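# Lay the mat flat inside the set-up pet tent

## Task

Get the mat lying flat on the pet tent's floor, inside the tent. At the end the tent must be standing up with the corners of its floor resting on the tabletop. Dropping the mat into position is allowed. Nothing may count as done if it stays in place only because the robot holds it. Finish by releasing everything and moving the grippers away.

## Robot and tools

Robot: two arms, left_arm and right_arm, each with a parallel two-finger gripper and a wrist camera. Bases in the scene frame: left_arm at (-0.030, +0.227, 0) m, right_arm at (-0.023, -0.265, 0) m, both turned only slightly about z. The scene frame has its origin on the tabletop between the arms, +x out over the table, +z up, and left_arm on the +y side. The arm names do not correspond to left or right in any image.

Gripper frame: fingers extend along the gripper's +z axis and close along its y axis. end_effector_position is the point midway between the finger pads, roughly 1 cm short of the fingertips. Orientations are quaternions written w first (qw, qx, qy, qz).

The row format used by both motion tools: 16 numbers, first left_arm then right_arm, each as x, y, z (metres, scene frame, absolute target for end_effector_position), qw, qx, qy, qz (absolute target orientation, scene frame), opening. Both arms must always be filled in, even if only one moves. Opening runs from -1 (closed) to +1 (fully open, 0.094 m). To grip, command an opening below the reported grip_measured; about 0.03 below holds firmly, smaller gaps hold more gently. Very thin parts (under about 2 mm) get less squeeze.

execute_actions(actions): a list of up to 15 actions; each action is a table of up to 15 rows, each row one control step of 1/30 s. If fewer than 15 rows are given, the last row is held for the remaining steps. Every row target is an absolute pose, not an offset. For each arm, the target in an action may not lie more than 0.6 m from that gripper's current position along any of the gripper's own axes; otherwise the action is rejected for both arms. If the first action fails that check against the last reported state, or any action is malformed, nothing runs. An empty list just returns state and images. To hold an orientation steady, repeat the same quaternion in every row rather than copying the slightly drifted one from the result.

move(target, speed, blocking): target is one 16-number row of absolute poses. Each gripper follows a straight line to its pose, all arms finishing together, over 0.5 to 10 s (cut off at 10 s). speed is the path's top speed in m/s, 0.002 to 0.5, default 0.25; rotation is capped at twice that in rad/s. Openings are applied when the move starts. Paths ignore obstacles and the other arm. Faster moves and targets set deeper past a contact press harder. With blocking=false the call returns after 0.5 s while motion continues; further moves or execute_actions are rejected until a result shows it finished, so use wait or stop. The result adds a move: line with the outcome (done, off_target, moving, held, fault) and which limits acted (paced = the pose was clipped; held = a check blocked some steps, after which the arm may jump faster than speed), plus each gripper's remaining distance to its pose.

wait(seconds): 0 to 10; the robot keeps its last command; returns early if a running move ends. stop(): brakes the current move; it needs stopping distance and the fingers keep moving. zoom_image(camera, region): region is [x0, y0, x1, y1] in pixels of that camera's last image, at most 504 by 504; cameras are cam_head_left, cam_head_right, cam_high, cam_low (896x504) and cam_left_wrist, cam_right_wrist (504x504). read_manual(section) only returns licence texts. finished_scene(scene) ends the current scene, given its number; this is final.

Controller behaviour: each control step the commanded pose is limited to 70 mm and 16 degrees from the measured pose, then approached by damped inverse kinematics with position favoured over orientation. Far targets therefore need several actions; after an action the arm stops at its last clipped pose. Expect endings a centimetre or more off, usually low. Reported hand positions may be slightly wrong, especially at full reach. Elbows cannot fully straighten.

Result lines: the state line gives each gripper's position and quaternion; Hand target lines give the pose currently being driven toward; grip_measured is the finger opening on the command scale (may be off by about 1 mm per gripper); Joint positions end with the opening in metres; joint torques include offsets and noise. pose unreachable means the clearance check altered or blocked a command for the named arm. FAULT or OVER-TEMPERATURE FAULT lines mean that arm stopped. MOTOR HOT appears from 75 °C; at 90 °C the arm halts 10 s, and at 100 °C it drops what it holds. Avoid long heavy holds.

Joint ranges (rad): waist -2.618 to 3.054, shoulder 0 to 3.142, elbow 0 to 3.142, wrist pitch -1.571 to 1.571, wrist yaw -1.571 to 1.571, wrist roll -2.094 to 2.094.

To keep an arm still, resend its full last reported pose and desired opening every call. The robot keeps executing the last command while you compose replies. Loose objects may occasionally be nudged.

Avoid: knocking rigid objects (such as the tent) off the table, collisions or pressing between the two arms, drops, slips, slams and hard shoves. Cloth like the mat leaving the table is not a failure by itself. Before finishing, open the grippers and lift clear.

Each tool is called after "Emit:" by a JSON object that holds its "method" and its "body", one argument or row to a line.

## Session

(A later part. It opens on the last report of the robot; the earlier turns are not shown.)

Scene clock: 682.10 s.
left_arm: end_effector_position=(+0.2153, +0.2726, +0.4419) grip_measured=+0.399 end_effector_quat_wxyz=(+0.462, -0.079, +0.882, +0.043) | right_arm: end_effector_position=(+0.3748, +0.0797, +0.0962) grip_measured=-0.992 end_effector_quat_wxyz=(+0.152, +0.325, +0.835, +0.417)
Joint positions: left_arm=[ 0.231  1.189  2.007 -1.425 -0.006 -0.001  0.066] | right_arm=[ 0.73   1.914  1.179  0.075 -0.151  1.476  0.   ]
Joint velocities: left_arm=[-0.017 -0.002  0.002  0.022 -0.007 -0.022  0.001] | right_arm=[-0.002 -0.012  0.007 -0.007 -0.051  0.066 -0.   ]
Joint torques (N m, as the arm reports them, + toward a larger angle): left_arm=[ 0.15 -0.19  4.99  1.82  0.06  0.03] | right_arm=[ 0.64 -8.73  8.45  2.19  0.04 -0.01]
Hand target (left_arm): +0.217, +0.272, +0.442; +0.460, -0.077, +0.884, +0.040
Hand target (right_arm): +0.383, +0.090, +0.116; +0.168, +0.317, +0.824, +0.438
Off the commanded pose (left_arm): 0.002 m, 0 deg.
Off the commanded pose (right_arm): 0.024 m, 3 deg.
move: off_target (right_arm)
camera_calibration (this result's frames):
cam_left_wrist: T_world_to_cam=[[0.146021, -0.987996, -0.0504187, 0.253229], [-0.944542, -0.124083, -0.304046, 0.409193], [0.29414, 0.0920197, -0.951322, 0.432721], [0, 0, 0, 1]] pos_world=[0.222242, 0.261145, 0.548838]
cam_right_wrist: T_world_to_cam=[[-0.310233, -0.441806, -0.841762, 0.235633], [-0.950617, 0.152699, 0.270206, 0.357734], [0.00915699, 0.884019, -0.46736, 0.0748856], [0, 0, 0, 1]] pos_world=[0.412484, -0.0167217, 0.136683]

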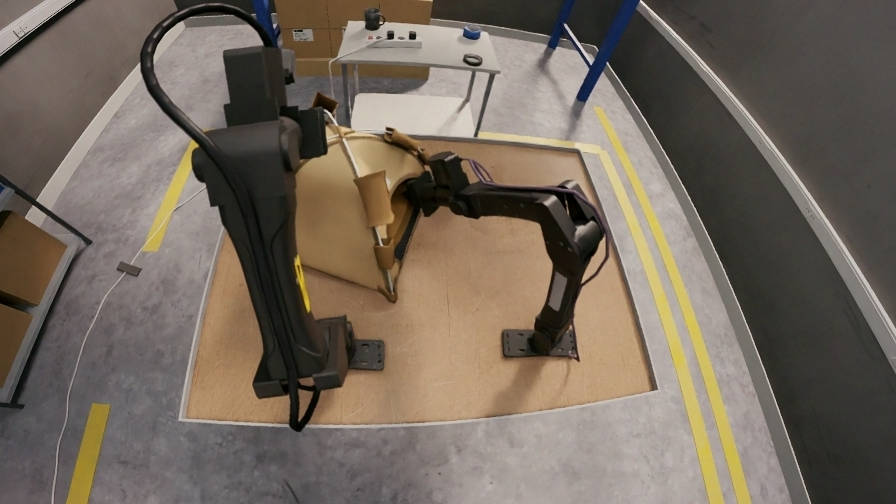

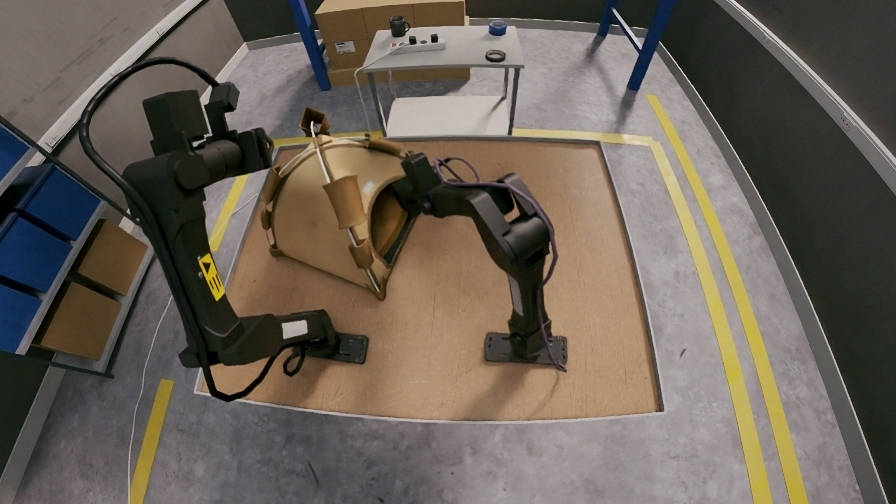

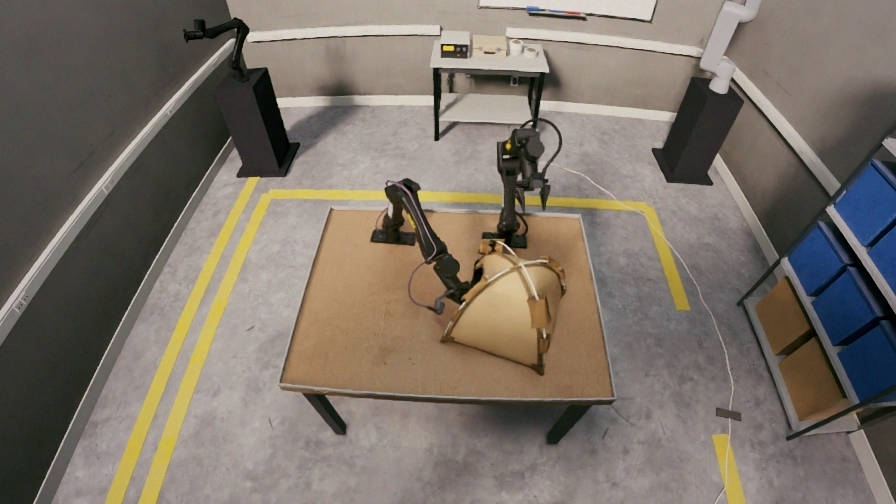

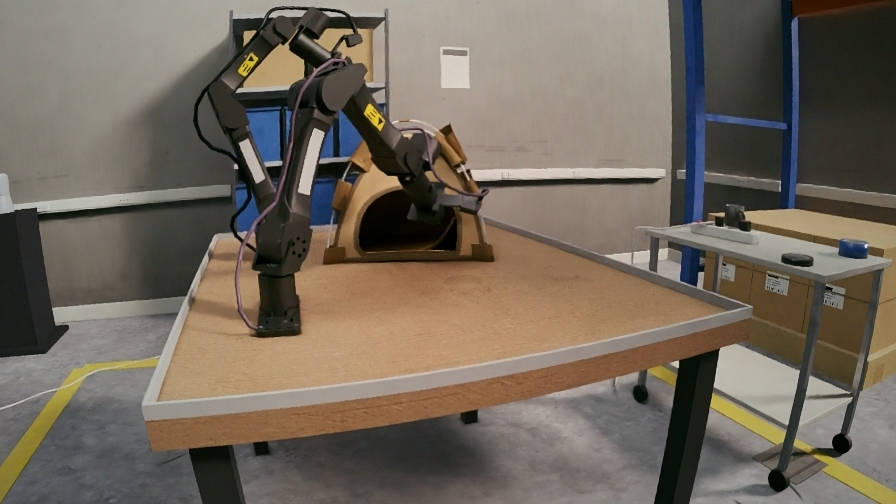

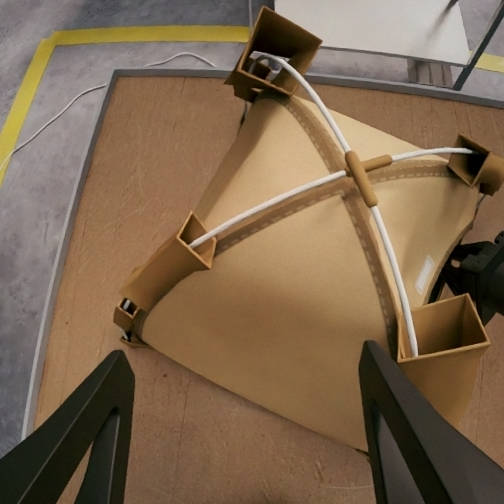

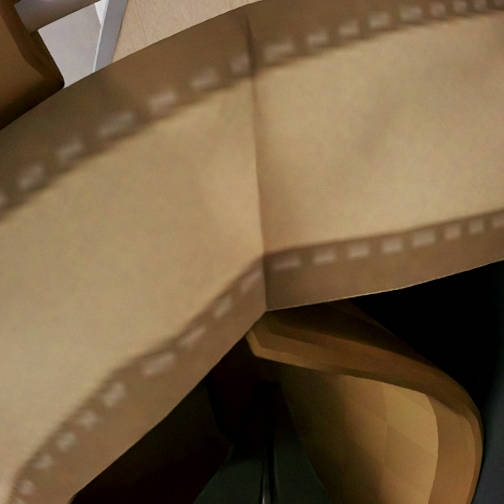

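Emit:
{"method": "execute_actions", "body": {
  "actions": [
    [
[0.217,0.272,0.442,0.46,-0.0773,0.8836,0.0402,0.4, 0.3852,0.0905,0.113,0.1683,0.3164,0.8243,0.4383,-1.0],
[0.217,0.272,0.442,0.46,-0.0773,0.8836,0.0402,0.4, 0.3854,0.0910,0.110,0.1683,0.3164,0.8243,0.4383,-1.0],
[0.217,0.272,0.442,0.46,-0.0773,0.8836,0.0402,0.4, 0.3856,0.0916,0.1065,0.1683,0.3164,0.8243,0.4383,-1.0],
[0.217,0.272,0.442,0.46,-0.0773,0.8836,0.0402,0.4, 0.3858,0.0922,0.103,0.1683,0.3164,0.8243,0.4383,-1.0],
[0.217,0.272,0.442,0.46,-0.0773,0.8836,0.0402,0.4, 0.3860,0.0928,0.0995,0.1683,0.3164,0.8243,0.4383,-1.0],
[0.217,0.272,0.442,0.46,-0.0773,0.8836,0.0402,0.4, 0.3862,0.0934,0.096,0.1683,0.3164,0.8243,0.4383,-1.0],
[0.217,0.272,0.442,0.46,-0.0773,0.8836,0.0402,0.4, 0.3864,0.0940,0.0925,0.1683,0.3164,0.8243,0.4383,-1.0],
[0.217,0.272,0.442,0.46,-0.0773,0.8836,0.0402,0.4, 0.3866,0.0946,0.089,0.1683,0.3164,0.8243,0.4383,-1.0],
[0.217,0.272,0.442,0.46,-0.0773,0.8836,0.0402,0.4, 0.3868,0.0952,0.0855,0.1683,0.3164,0.8243,0.4383,-1.0],
[0.217,0.272,0.442,0.46,-0.0773,0.8836,0.0402,0.4, 0.3870,0.0958,0.082,0.1683,0.3164,0.8243,0.4383,-1.0],
[0.217,0.272,0.442,0.46,-0.0773,0.8836,0.0402,0.4, 0.3872,0.0964,0.0785,0.1683,0.3164,0.8243,0.4383,-1.0],
[0.217,0.272,0.442,0.46,-0.0773,0.8836,0.0402,0.4, 0.3874,0.0969,0.075,0.1683,0.3164,0.8243,0.4383,-1.0],
[0.217,0.272,0.442,0.46,-0.0773,0.8836,0.0402,0.4, 0.3876,0.0973,0.072,0.1683,0.3164,0.8243,0.4383,-1.0],
[0.217,0.272,0.442,0.46,-0.0773,0.8836,0.0402,0.4, 0.3878,0.0977,0.0695,0.1683,0.3164,0.8243,0.4383,-1.0],
[0.217,0.272,0.442,0.46,-0.0773,0.8836,0.0402,0.4, 0.3880,0.0980,0.068,0.1683,0.3164,0.8243,0.4383,-1.0]
]
  ]
}}

Emit:
{"method": "wait", "body": {
  "seconds": 0.6
}}

Scene clock: 694.23 s.
left_arm: end_effector_position=(+0.2153, +0.2726, +0.4419) grip_measured=+0.399 end_effector_quat_wxyz=(+0.462, -0.079, +0.882, +0.043) | right_arm: end_effector_position=(+0.3861, +0.0873, +0.0627) grip_measured=-0.992 end_effector_quat_wxyz=(+0.156, +0.327, +0.833, +0.419)
Joint positions: left_arm=[ 0.231  1.189  2.007 -1.425 -0.006 -0.001  0.066] | right_arm=[ 0.731  2.024  1.179  0.193 -0.144  1.481  0.   ]
Joint velocities: left_arm=[-0.007  0.002  0.002  0.022  0.051 -0.037  0.   ] | right_arm=[ 0.007  0.217 -0.017  0.198  0.051  0.007  0.   ]
Joint torques (N m, as the arm reports them, + toward a larger angle): left_arm=[ 0.09 -0.14  5.02  1.82  0.06  0.04] | right_arm=[ 1.5  -9.44  5.11  2.24  0.04  0.03]
Hand target (left_arm): +0.217, +0.272, +0.442; +0.460, -0.077, +0.884, +0.040
Hand target (right_arm): +0.387, +0.098, +0.068; +0.167, +0.317, +0.825, +0.437
Off the commanded pose (left_arm): 0.002 m, 0 deg.
Off the commanded pose (right_arm): 0.012 m, 3 deg.
camera_calibration (this result's frames):
cam_left_wrist: T_world_to_cam=[[0.146021, -0.987996, -0.0504187, 0.253229], [-0.944542, -0.124083, -0.304046, 0.409193], [0.29414, 0.0920197, -0.951322, 0.432721], [0, 0, 0, 1]] pos_world=[0.222242, 0.261145, 0.548838]
cam_right_wrist: T_world_to_cam=[[-0.308895, -0.435682, -0.845437, 0.213473], [-0.950903, 0.15936, 0.265305, 0.376191], [0.01914, 0.885881, -0.463517, 0.0480767], [0, 0, 0, 1]] pos_world=[0.422742, -0.00953355, 0.102957]

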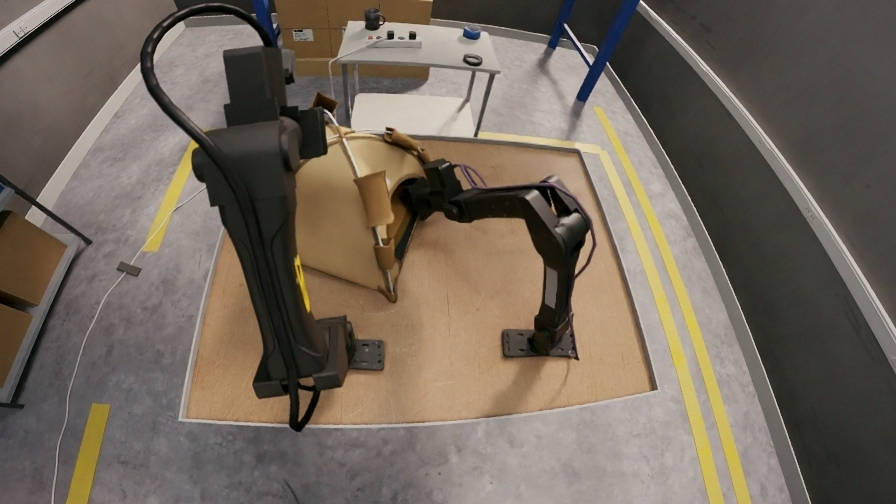

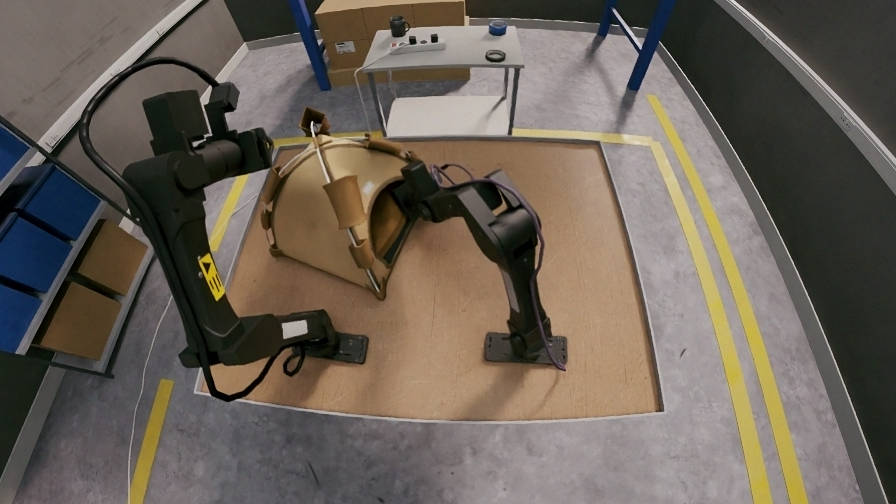

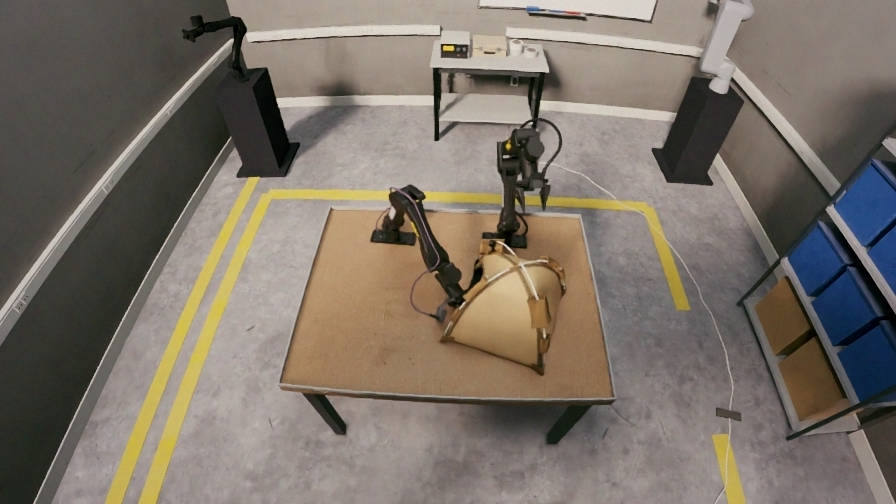

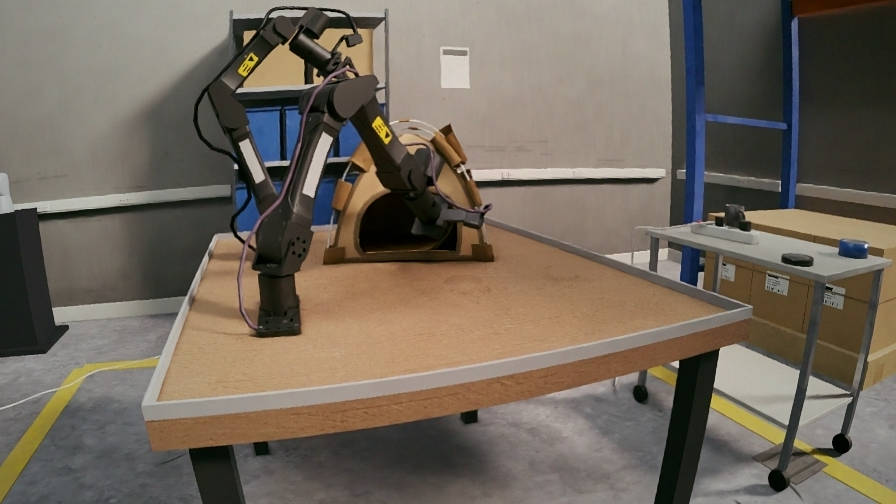

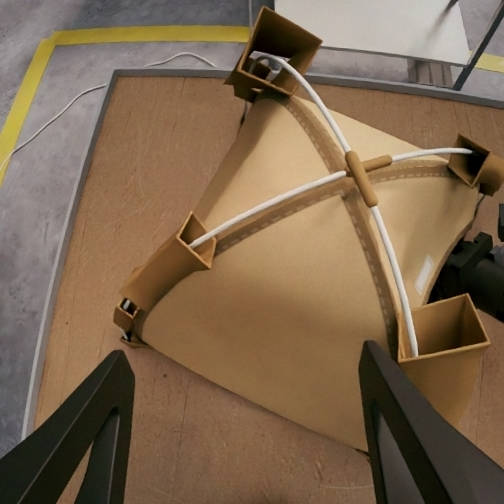

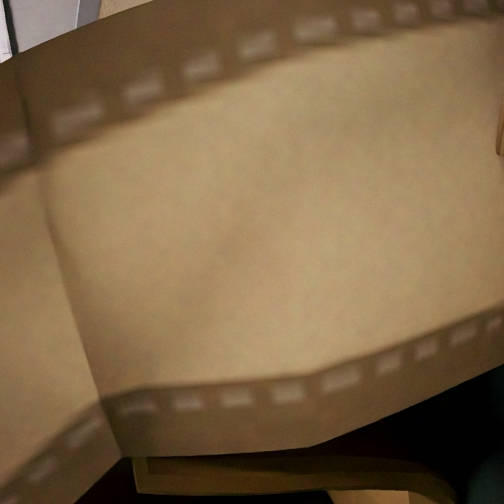

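Scene clock: 694.83 s.
left_arm: end_effector_position=(+0.2153, +0.2726, +0.4419) grip_measured=+0.399 end_effector_quat_wxyz=(+0.462, -0.079, +0.882, +0.043) | right_arm: end_effector_position=(+0.3881, +0.0924, +0.0630) grip_measured=-0.992 end_effector_quat_wxyz=(+0.160, +0.323, +0.828, +0.429)
Joint positions: left_arm=[ 0.231  1.189  2.007 -1.425 -0.006 -0.001  0.066] | right_arm=[ 0.737  2.038  1.179  0.232 -0.142  1.483  0.   ]
Joint velocities: left_arm=[-0.007  0.002 -0.017 -0.022 -0.022 -0.066  0.   ] | right_arm=[-0.012  0.007 -0.007 -0.051  0.022 -0.037  0.001]
Joint torques (N m, as the arm reports them, + toward a larger angle): left_arm=[ 0.09 -0.18  4.97  1.84  0.04  0.03] | right_arm=[ 0.95 -9.68  5.13  2.22  0.05  0.01]
Hand target (left_arm): +0.217, +0.272, +0.442; +0.460, -0.077, +0.884, +0.040
Hand target (right_arm): +0.387, +0.098, +0.068; +0.167, +0.317, +0.825, +0.437
Off the commanded pose (left_arm): 0.002 m, 0 deg.
Off the commanded pose (right_arm): 0.007 m, 2 deg.
wait: 0.60 s; at rest by 0.47 s
camera_calibration (this result's frames):
cam_left_wrist: T_world_to_cam=[[0.146021, -0.987996, -0.0504187, 0.253229], [-0.944542, -0.124083, -0.304046, 0.409193], [0.29414, 0.0920197, -0.951322, 0.432721], [0, 0, 0, 1]] pos_world=[0.222242, 0.261145, 0.548838]
cam_right_wrist: T_world_to_cam=[[-0.290996, -0.424169, -0.857556, 0.209377], [-0.956403, 0.15221, 0.249251, 0.381028], [0.0248042, 0.8927, -0.449969, 0.0400014], [0, 0, 0, 1]] pos_world=[0.424352, -0.00489416, 0.102581]

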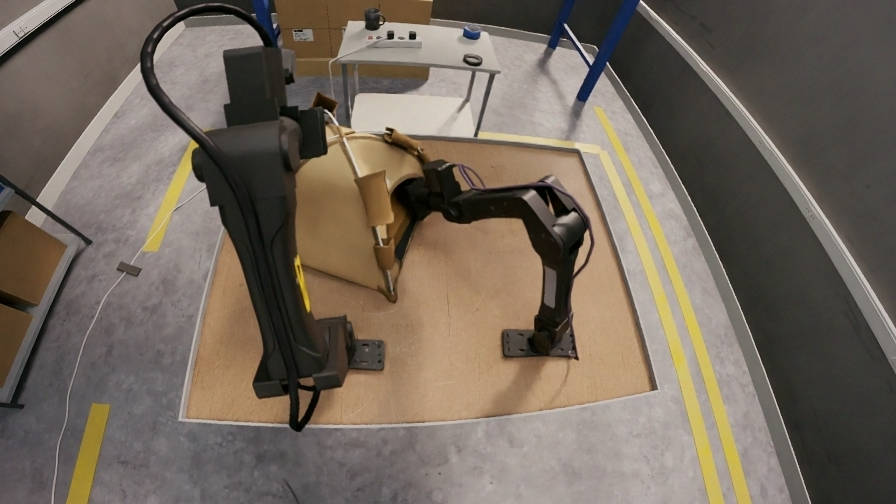

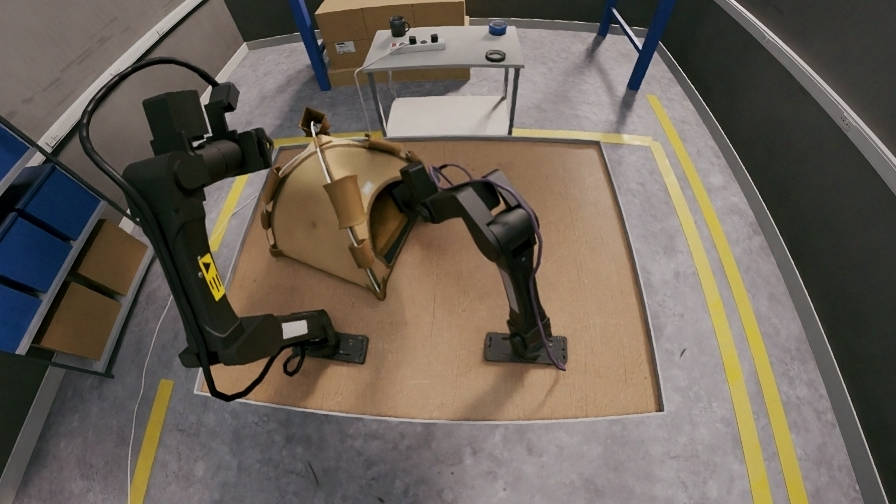

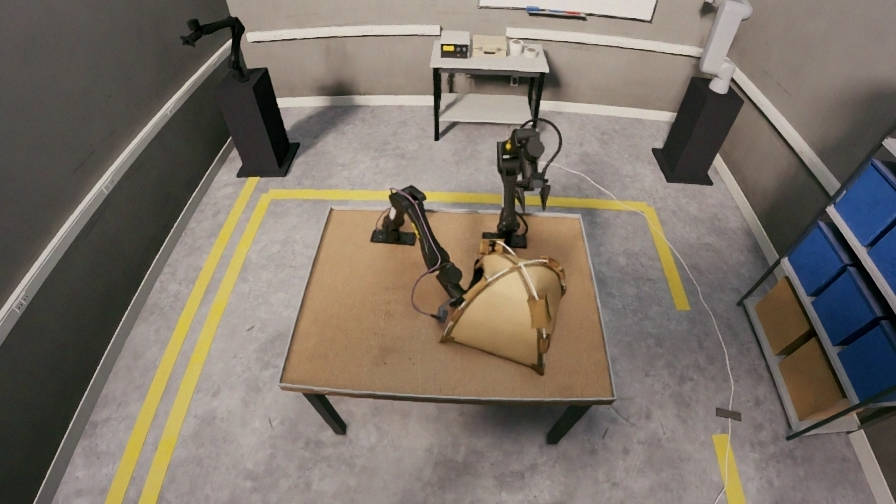

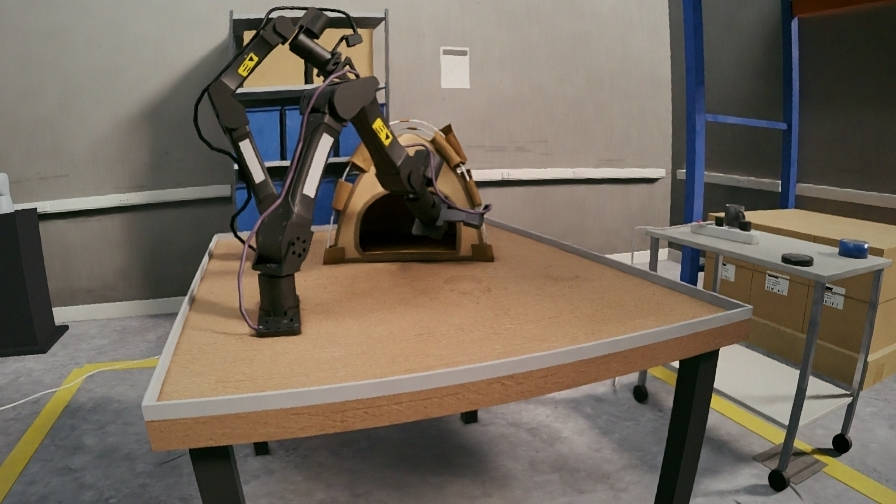

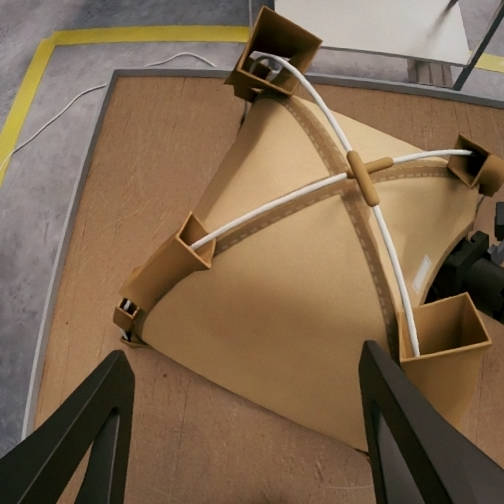

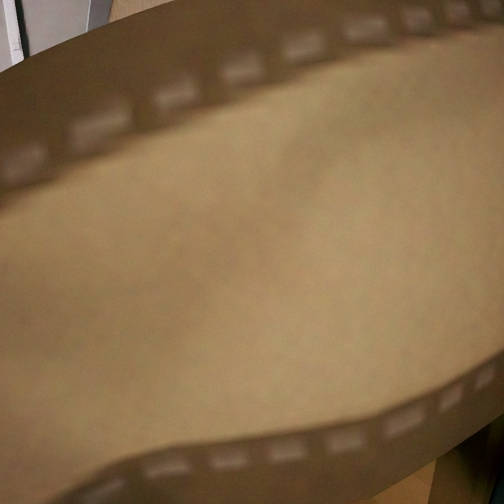

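Emit:
{"method": "move", "body": {
  "target": [0.217,0.272,0.442,0.46,-0.0773,0.8836,0.0402,0.4, 0.228,-0.06,0.170,0.2238,0.4300,0.7758,0.4038,-1.0],
  "speed": 0.25
}}

Scene clock: 706.07 s.
left_arm: end_effector_position=(+0.2153, +0.2726, +0.4419) grip_measured=+0.399 end_effector_quat_wxyz=(+0.462, -0.079, +0.882, +0.043) | right_arm: end_effector_position=(+0.2350, -0.0608, +0.1716) grip_measured=-0.992 end_effector_quat_wxyz=(+0.222, +0.433, +0.774, +0.407)
Joint positions: left_arm=[ 0.231  1.189  2.007 -1.425 -0.006 -0.001  0.066] | right_arm=[ 0.817  0.993  0.651 -0.273  0.151  1.688  0.   ]
Joint velocities: left_arm=[ 0.002 -0.017  0.002 -0.007 -0.007  0.037  0.001] | right_arm=[ 0.002  0.002 -0.007 -0.022 -0.007 -0.037 -0.001]
Joint torques (N m, as the arm reports them, + toward a larger angle): left_arm=[ 0.23 -0.16  5.09  1.83  0.03  0.06] | right_arm=[ 1.12 -3.3   5.81  1.84  0.17 -0.01]
Hand target (left_arm): +0.217, +0.272, +0.442; +0.460, -0.077, +0.884, +0.040
Hand target (right_arm): +0.230, -0.063, +0.171; +0.224, +0.430, +0.776, +0.403
Off the commanded pose (left_arm): 0.002 m, 0 deg.
Off the commanded pose (right_arm): 0.007 m, 1 deg.
move: done
camera_calibration (this result's frames):
cam_left_wrist: T_world_to_cam=[[0.146021, -0.987996, -0.0504187, 0.253229], [-0.944542, -0.124083, -0.304046, 0.409193], [0.29414, 0.0920197, -0.951322, 0.432721], [0, 0, 0, 1]] pos_world=[0.222242, 0.261145, 0.548838]
cam_right_wrist: T_world_to_cam=[[-0.385751, -0.324205, -0.863764, 0.222343], [-0.881133, 0.406997, 0.240746, 0.230071], [0.273498, 0.853958, -0.442667, 0.167454], [0, 0, 0, 1]] pos_world=[0.242694, -0.164552, 0.21079]

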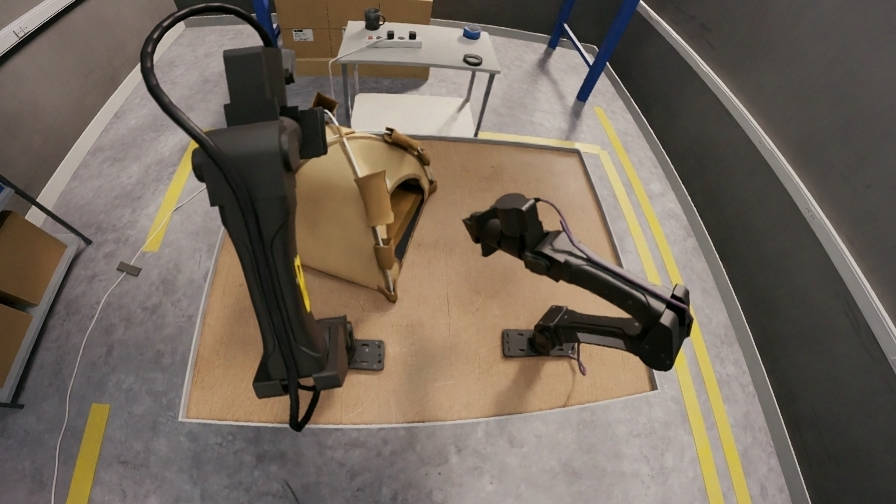

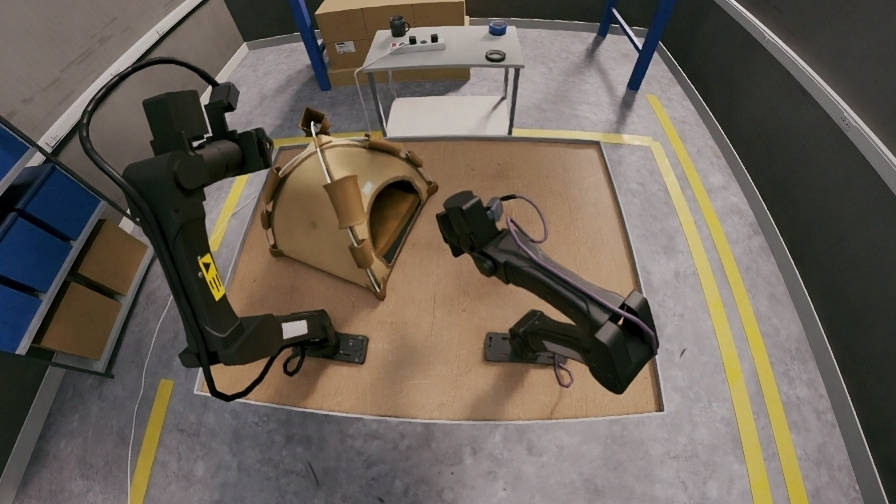

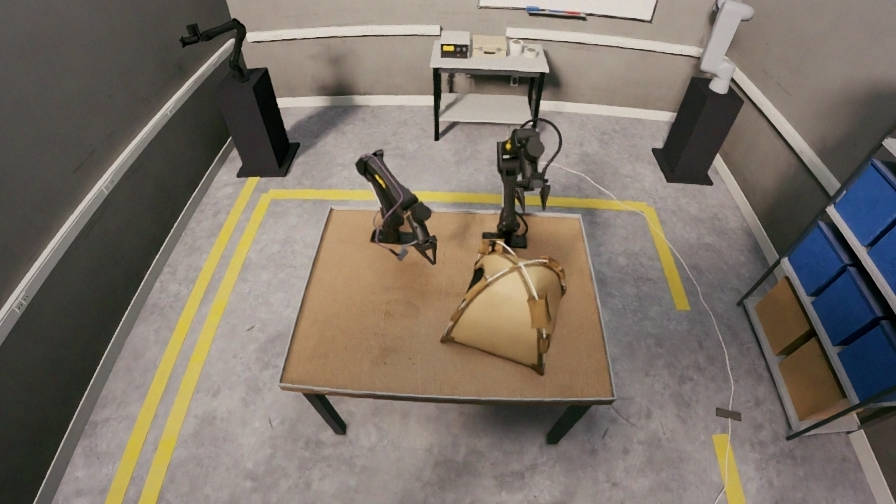

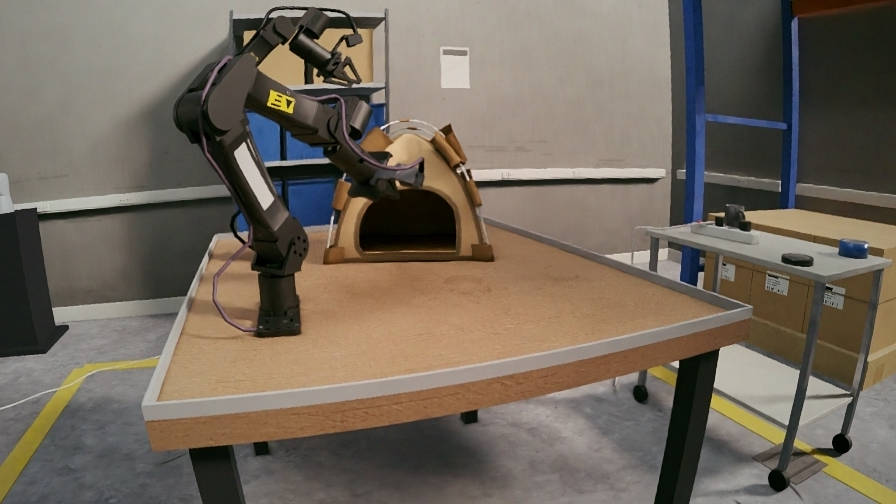

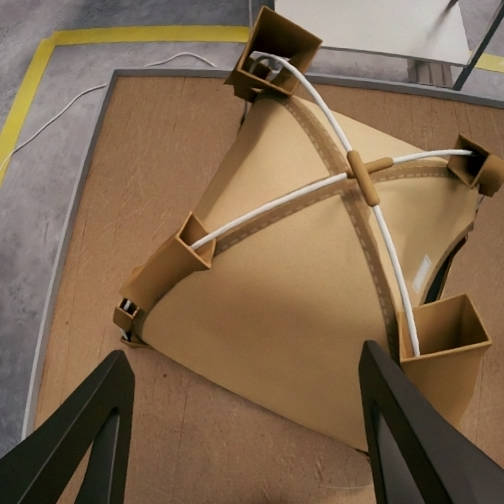

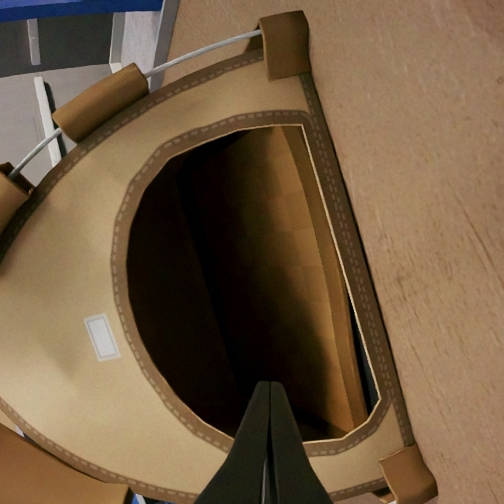

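Emit:
{"method": "zoom_image", "body": {
  "camera": "cam_head_right",
  "region": [340, 150, 460, 300]
}}

Emit:
{"method": "zoom_image", "body": {
  "camera": "cam_right_wrist",
  "region": [100, 90, 420, 460]
}}

Emit:
{"method": "zoom_image", "body": {
  "camera": "cam_low",
  "region": [310, 160, 510, 280]
}}

Region (340, 150, 460, 300) of cam_head_right's 896x504 image, scaled by 3.360, with more detail than that image has; it fills the left 403 columns of this view, and the rest is white.

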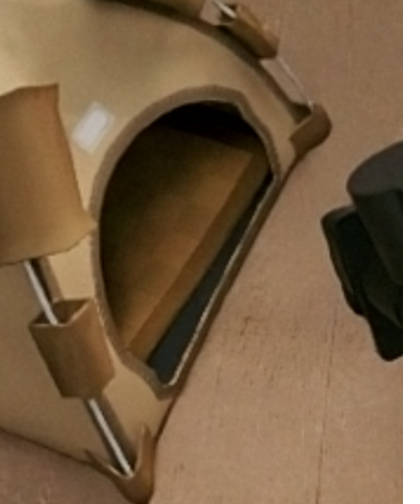

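Region (100, 90, 420, 460) of cam_right_wrist's 504x504 image, scaled by 1.362, with more detail than that image has; it fills the left 436 columns of this view, and the rest is white.

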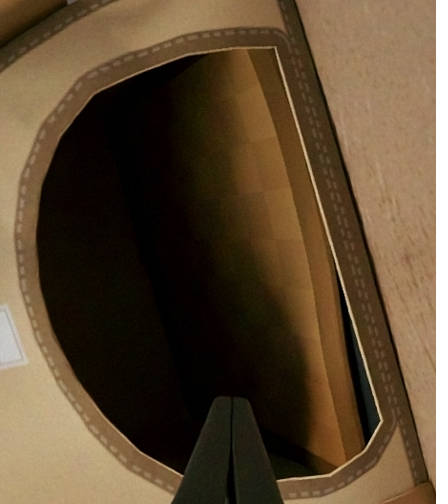

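Region (310, 160, 510, 280) of cam_low's 896x504 image, scaled by 2.520, with more detail than that image has; it fills the top 302 rows of this view, and the rest is white.

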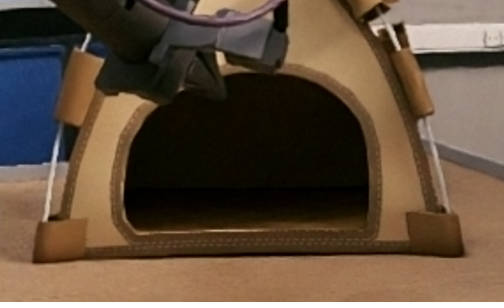

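Emit:
{"method": "finished_scene", "body": {
  "scene": 2
}}

The scene is finished: the task was done.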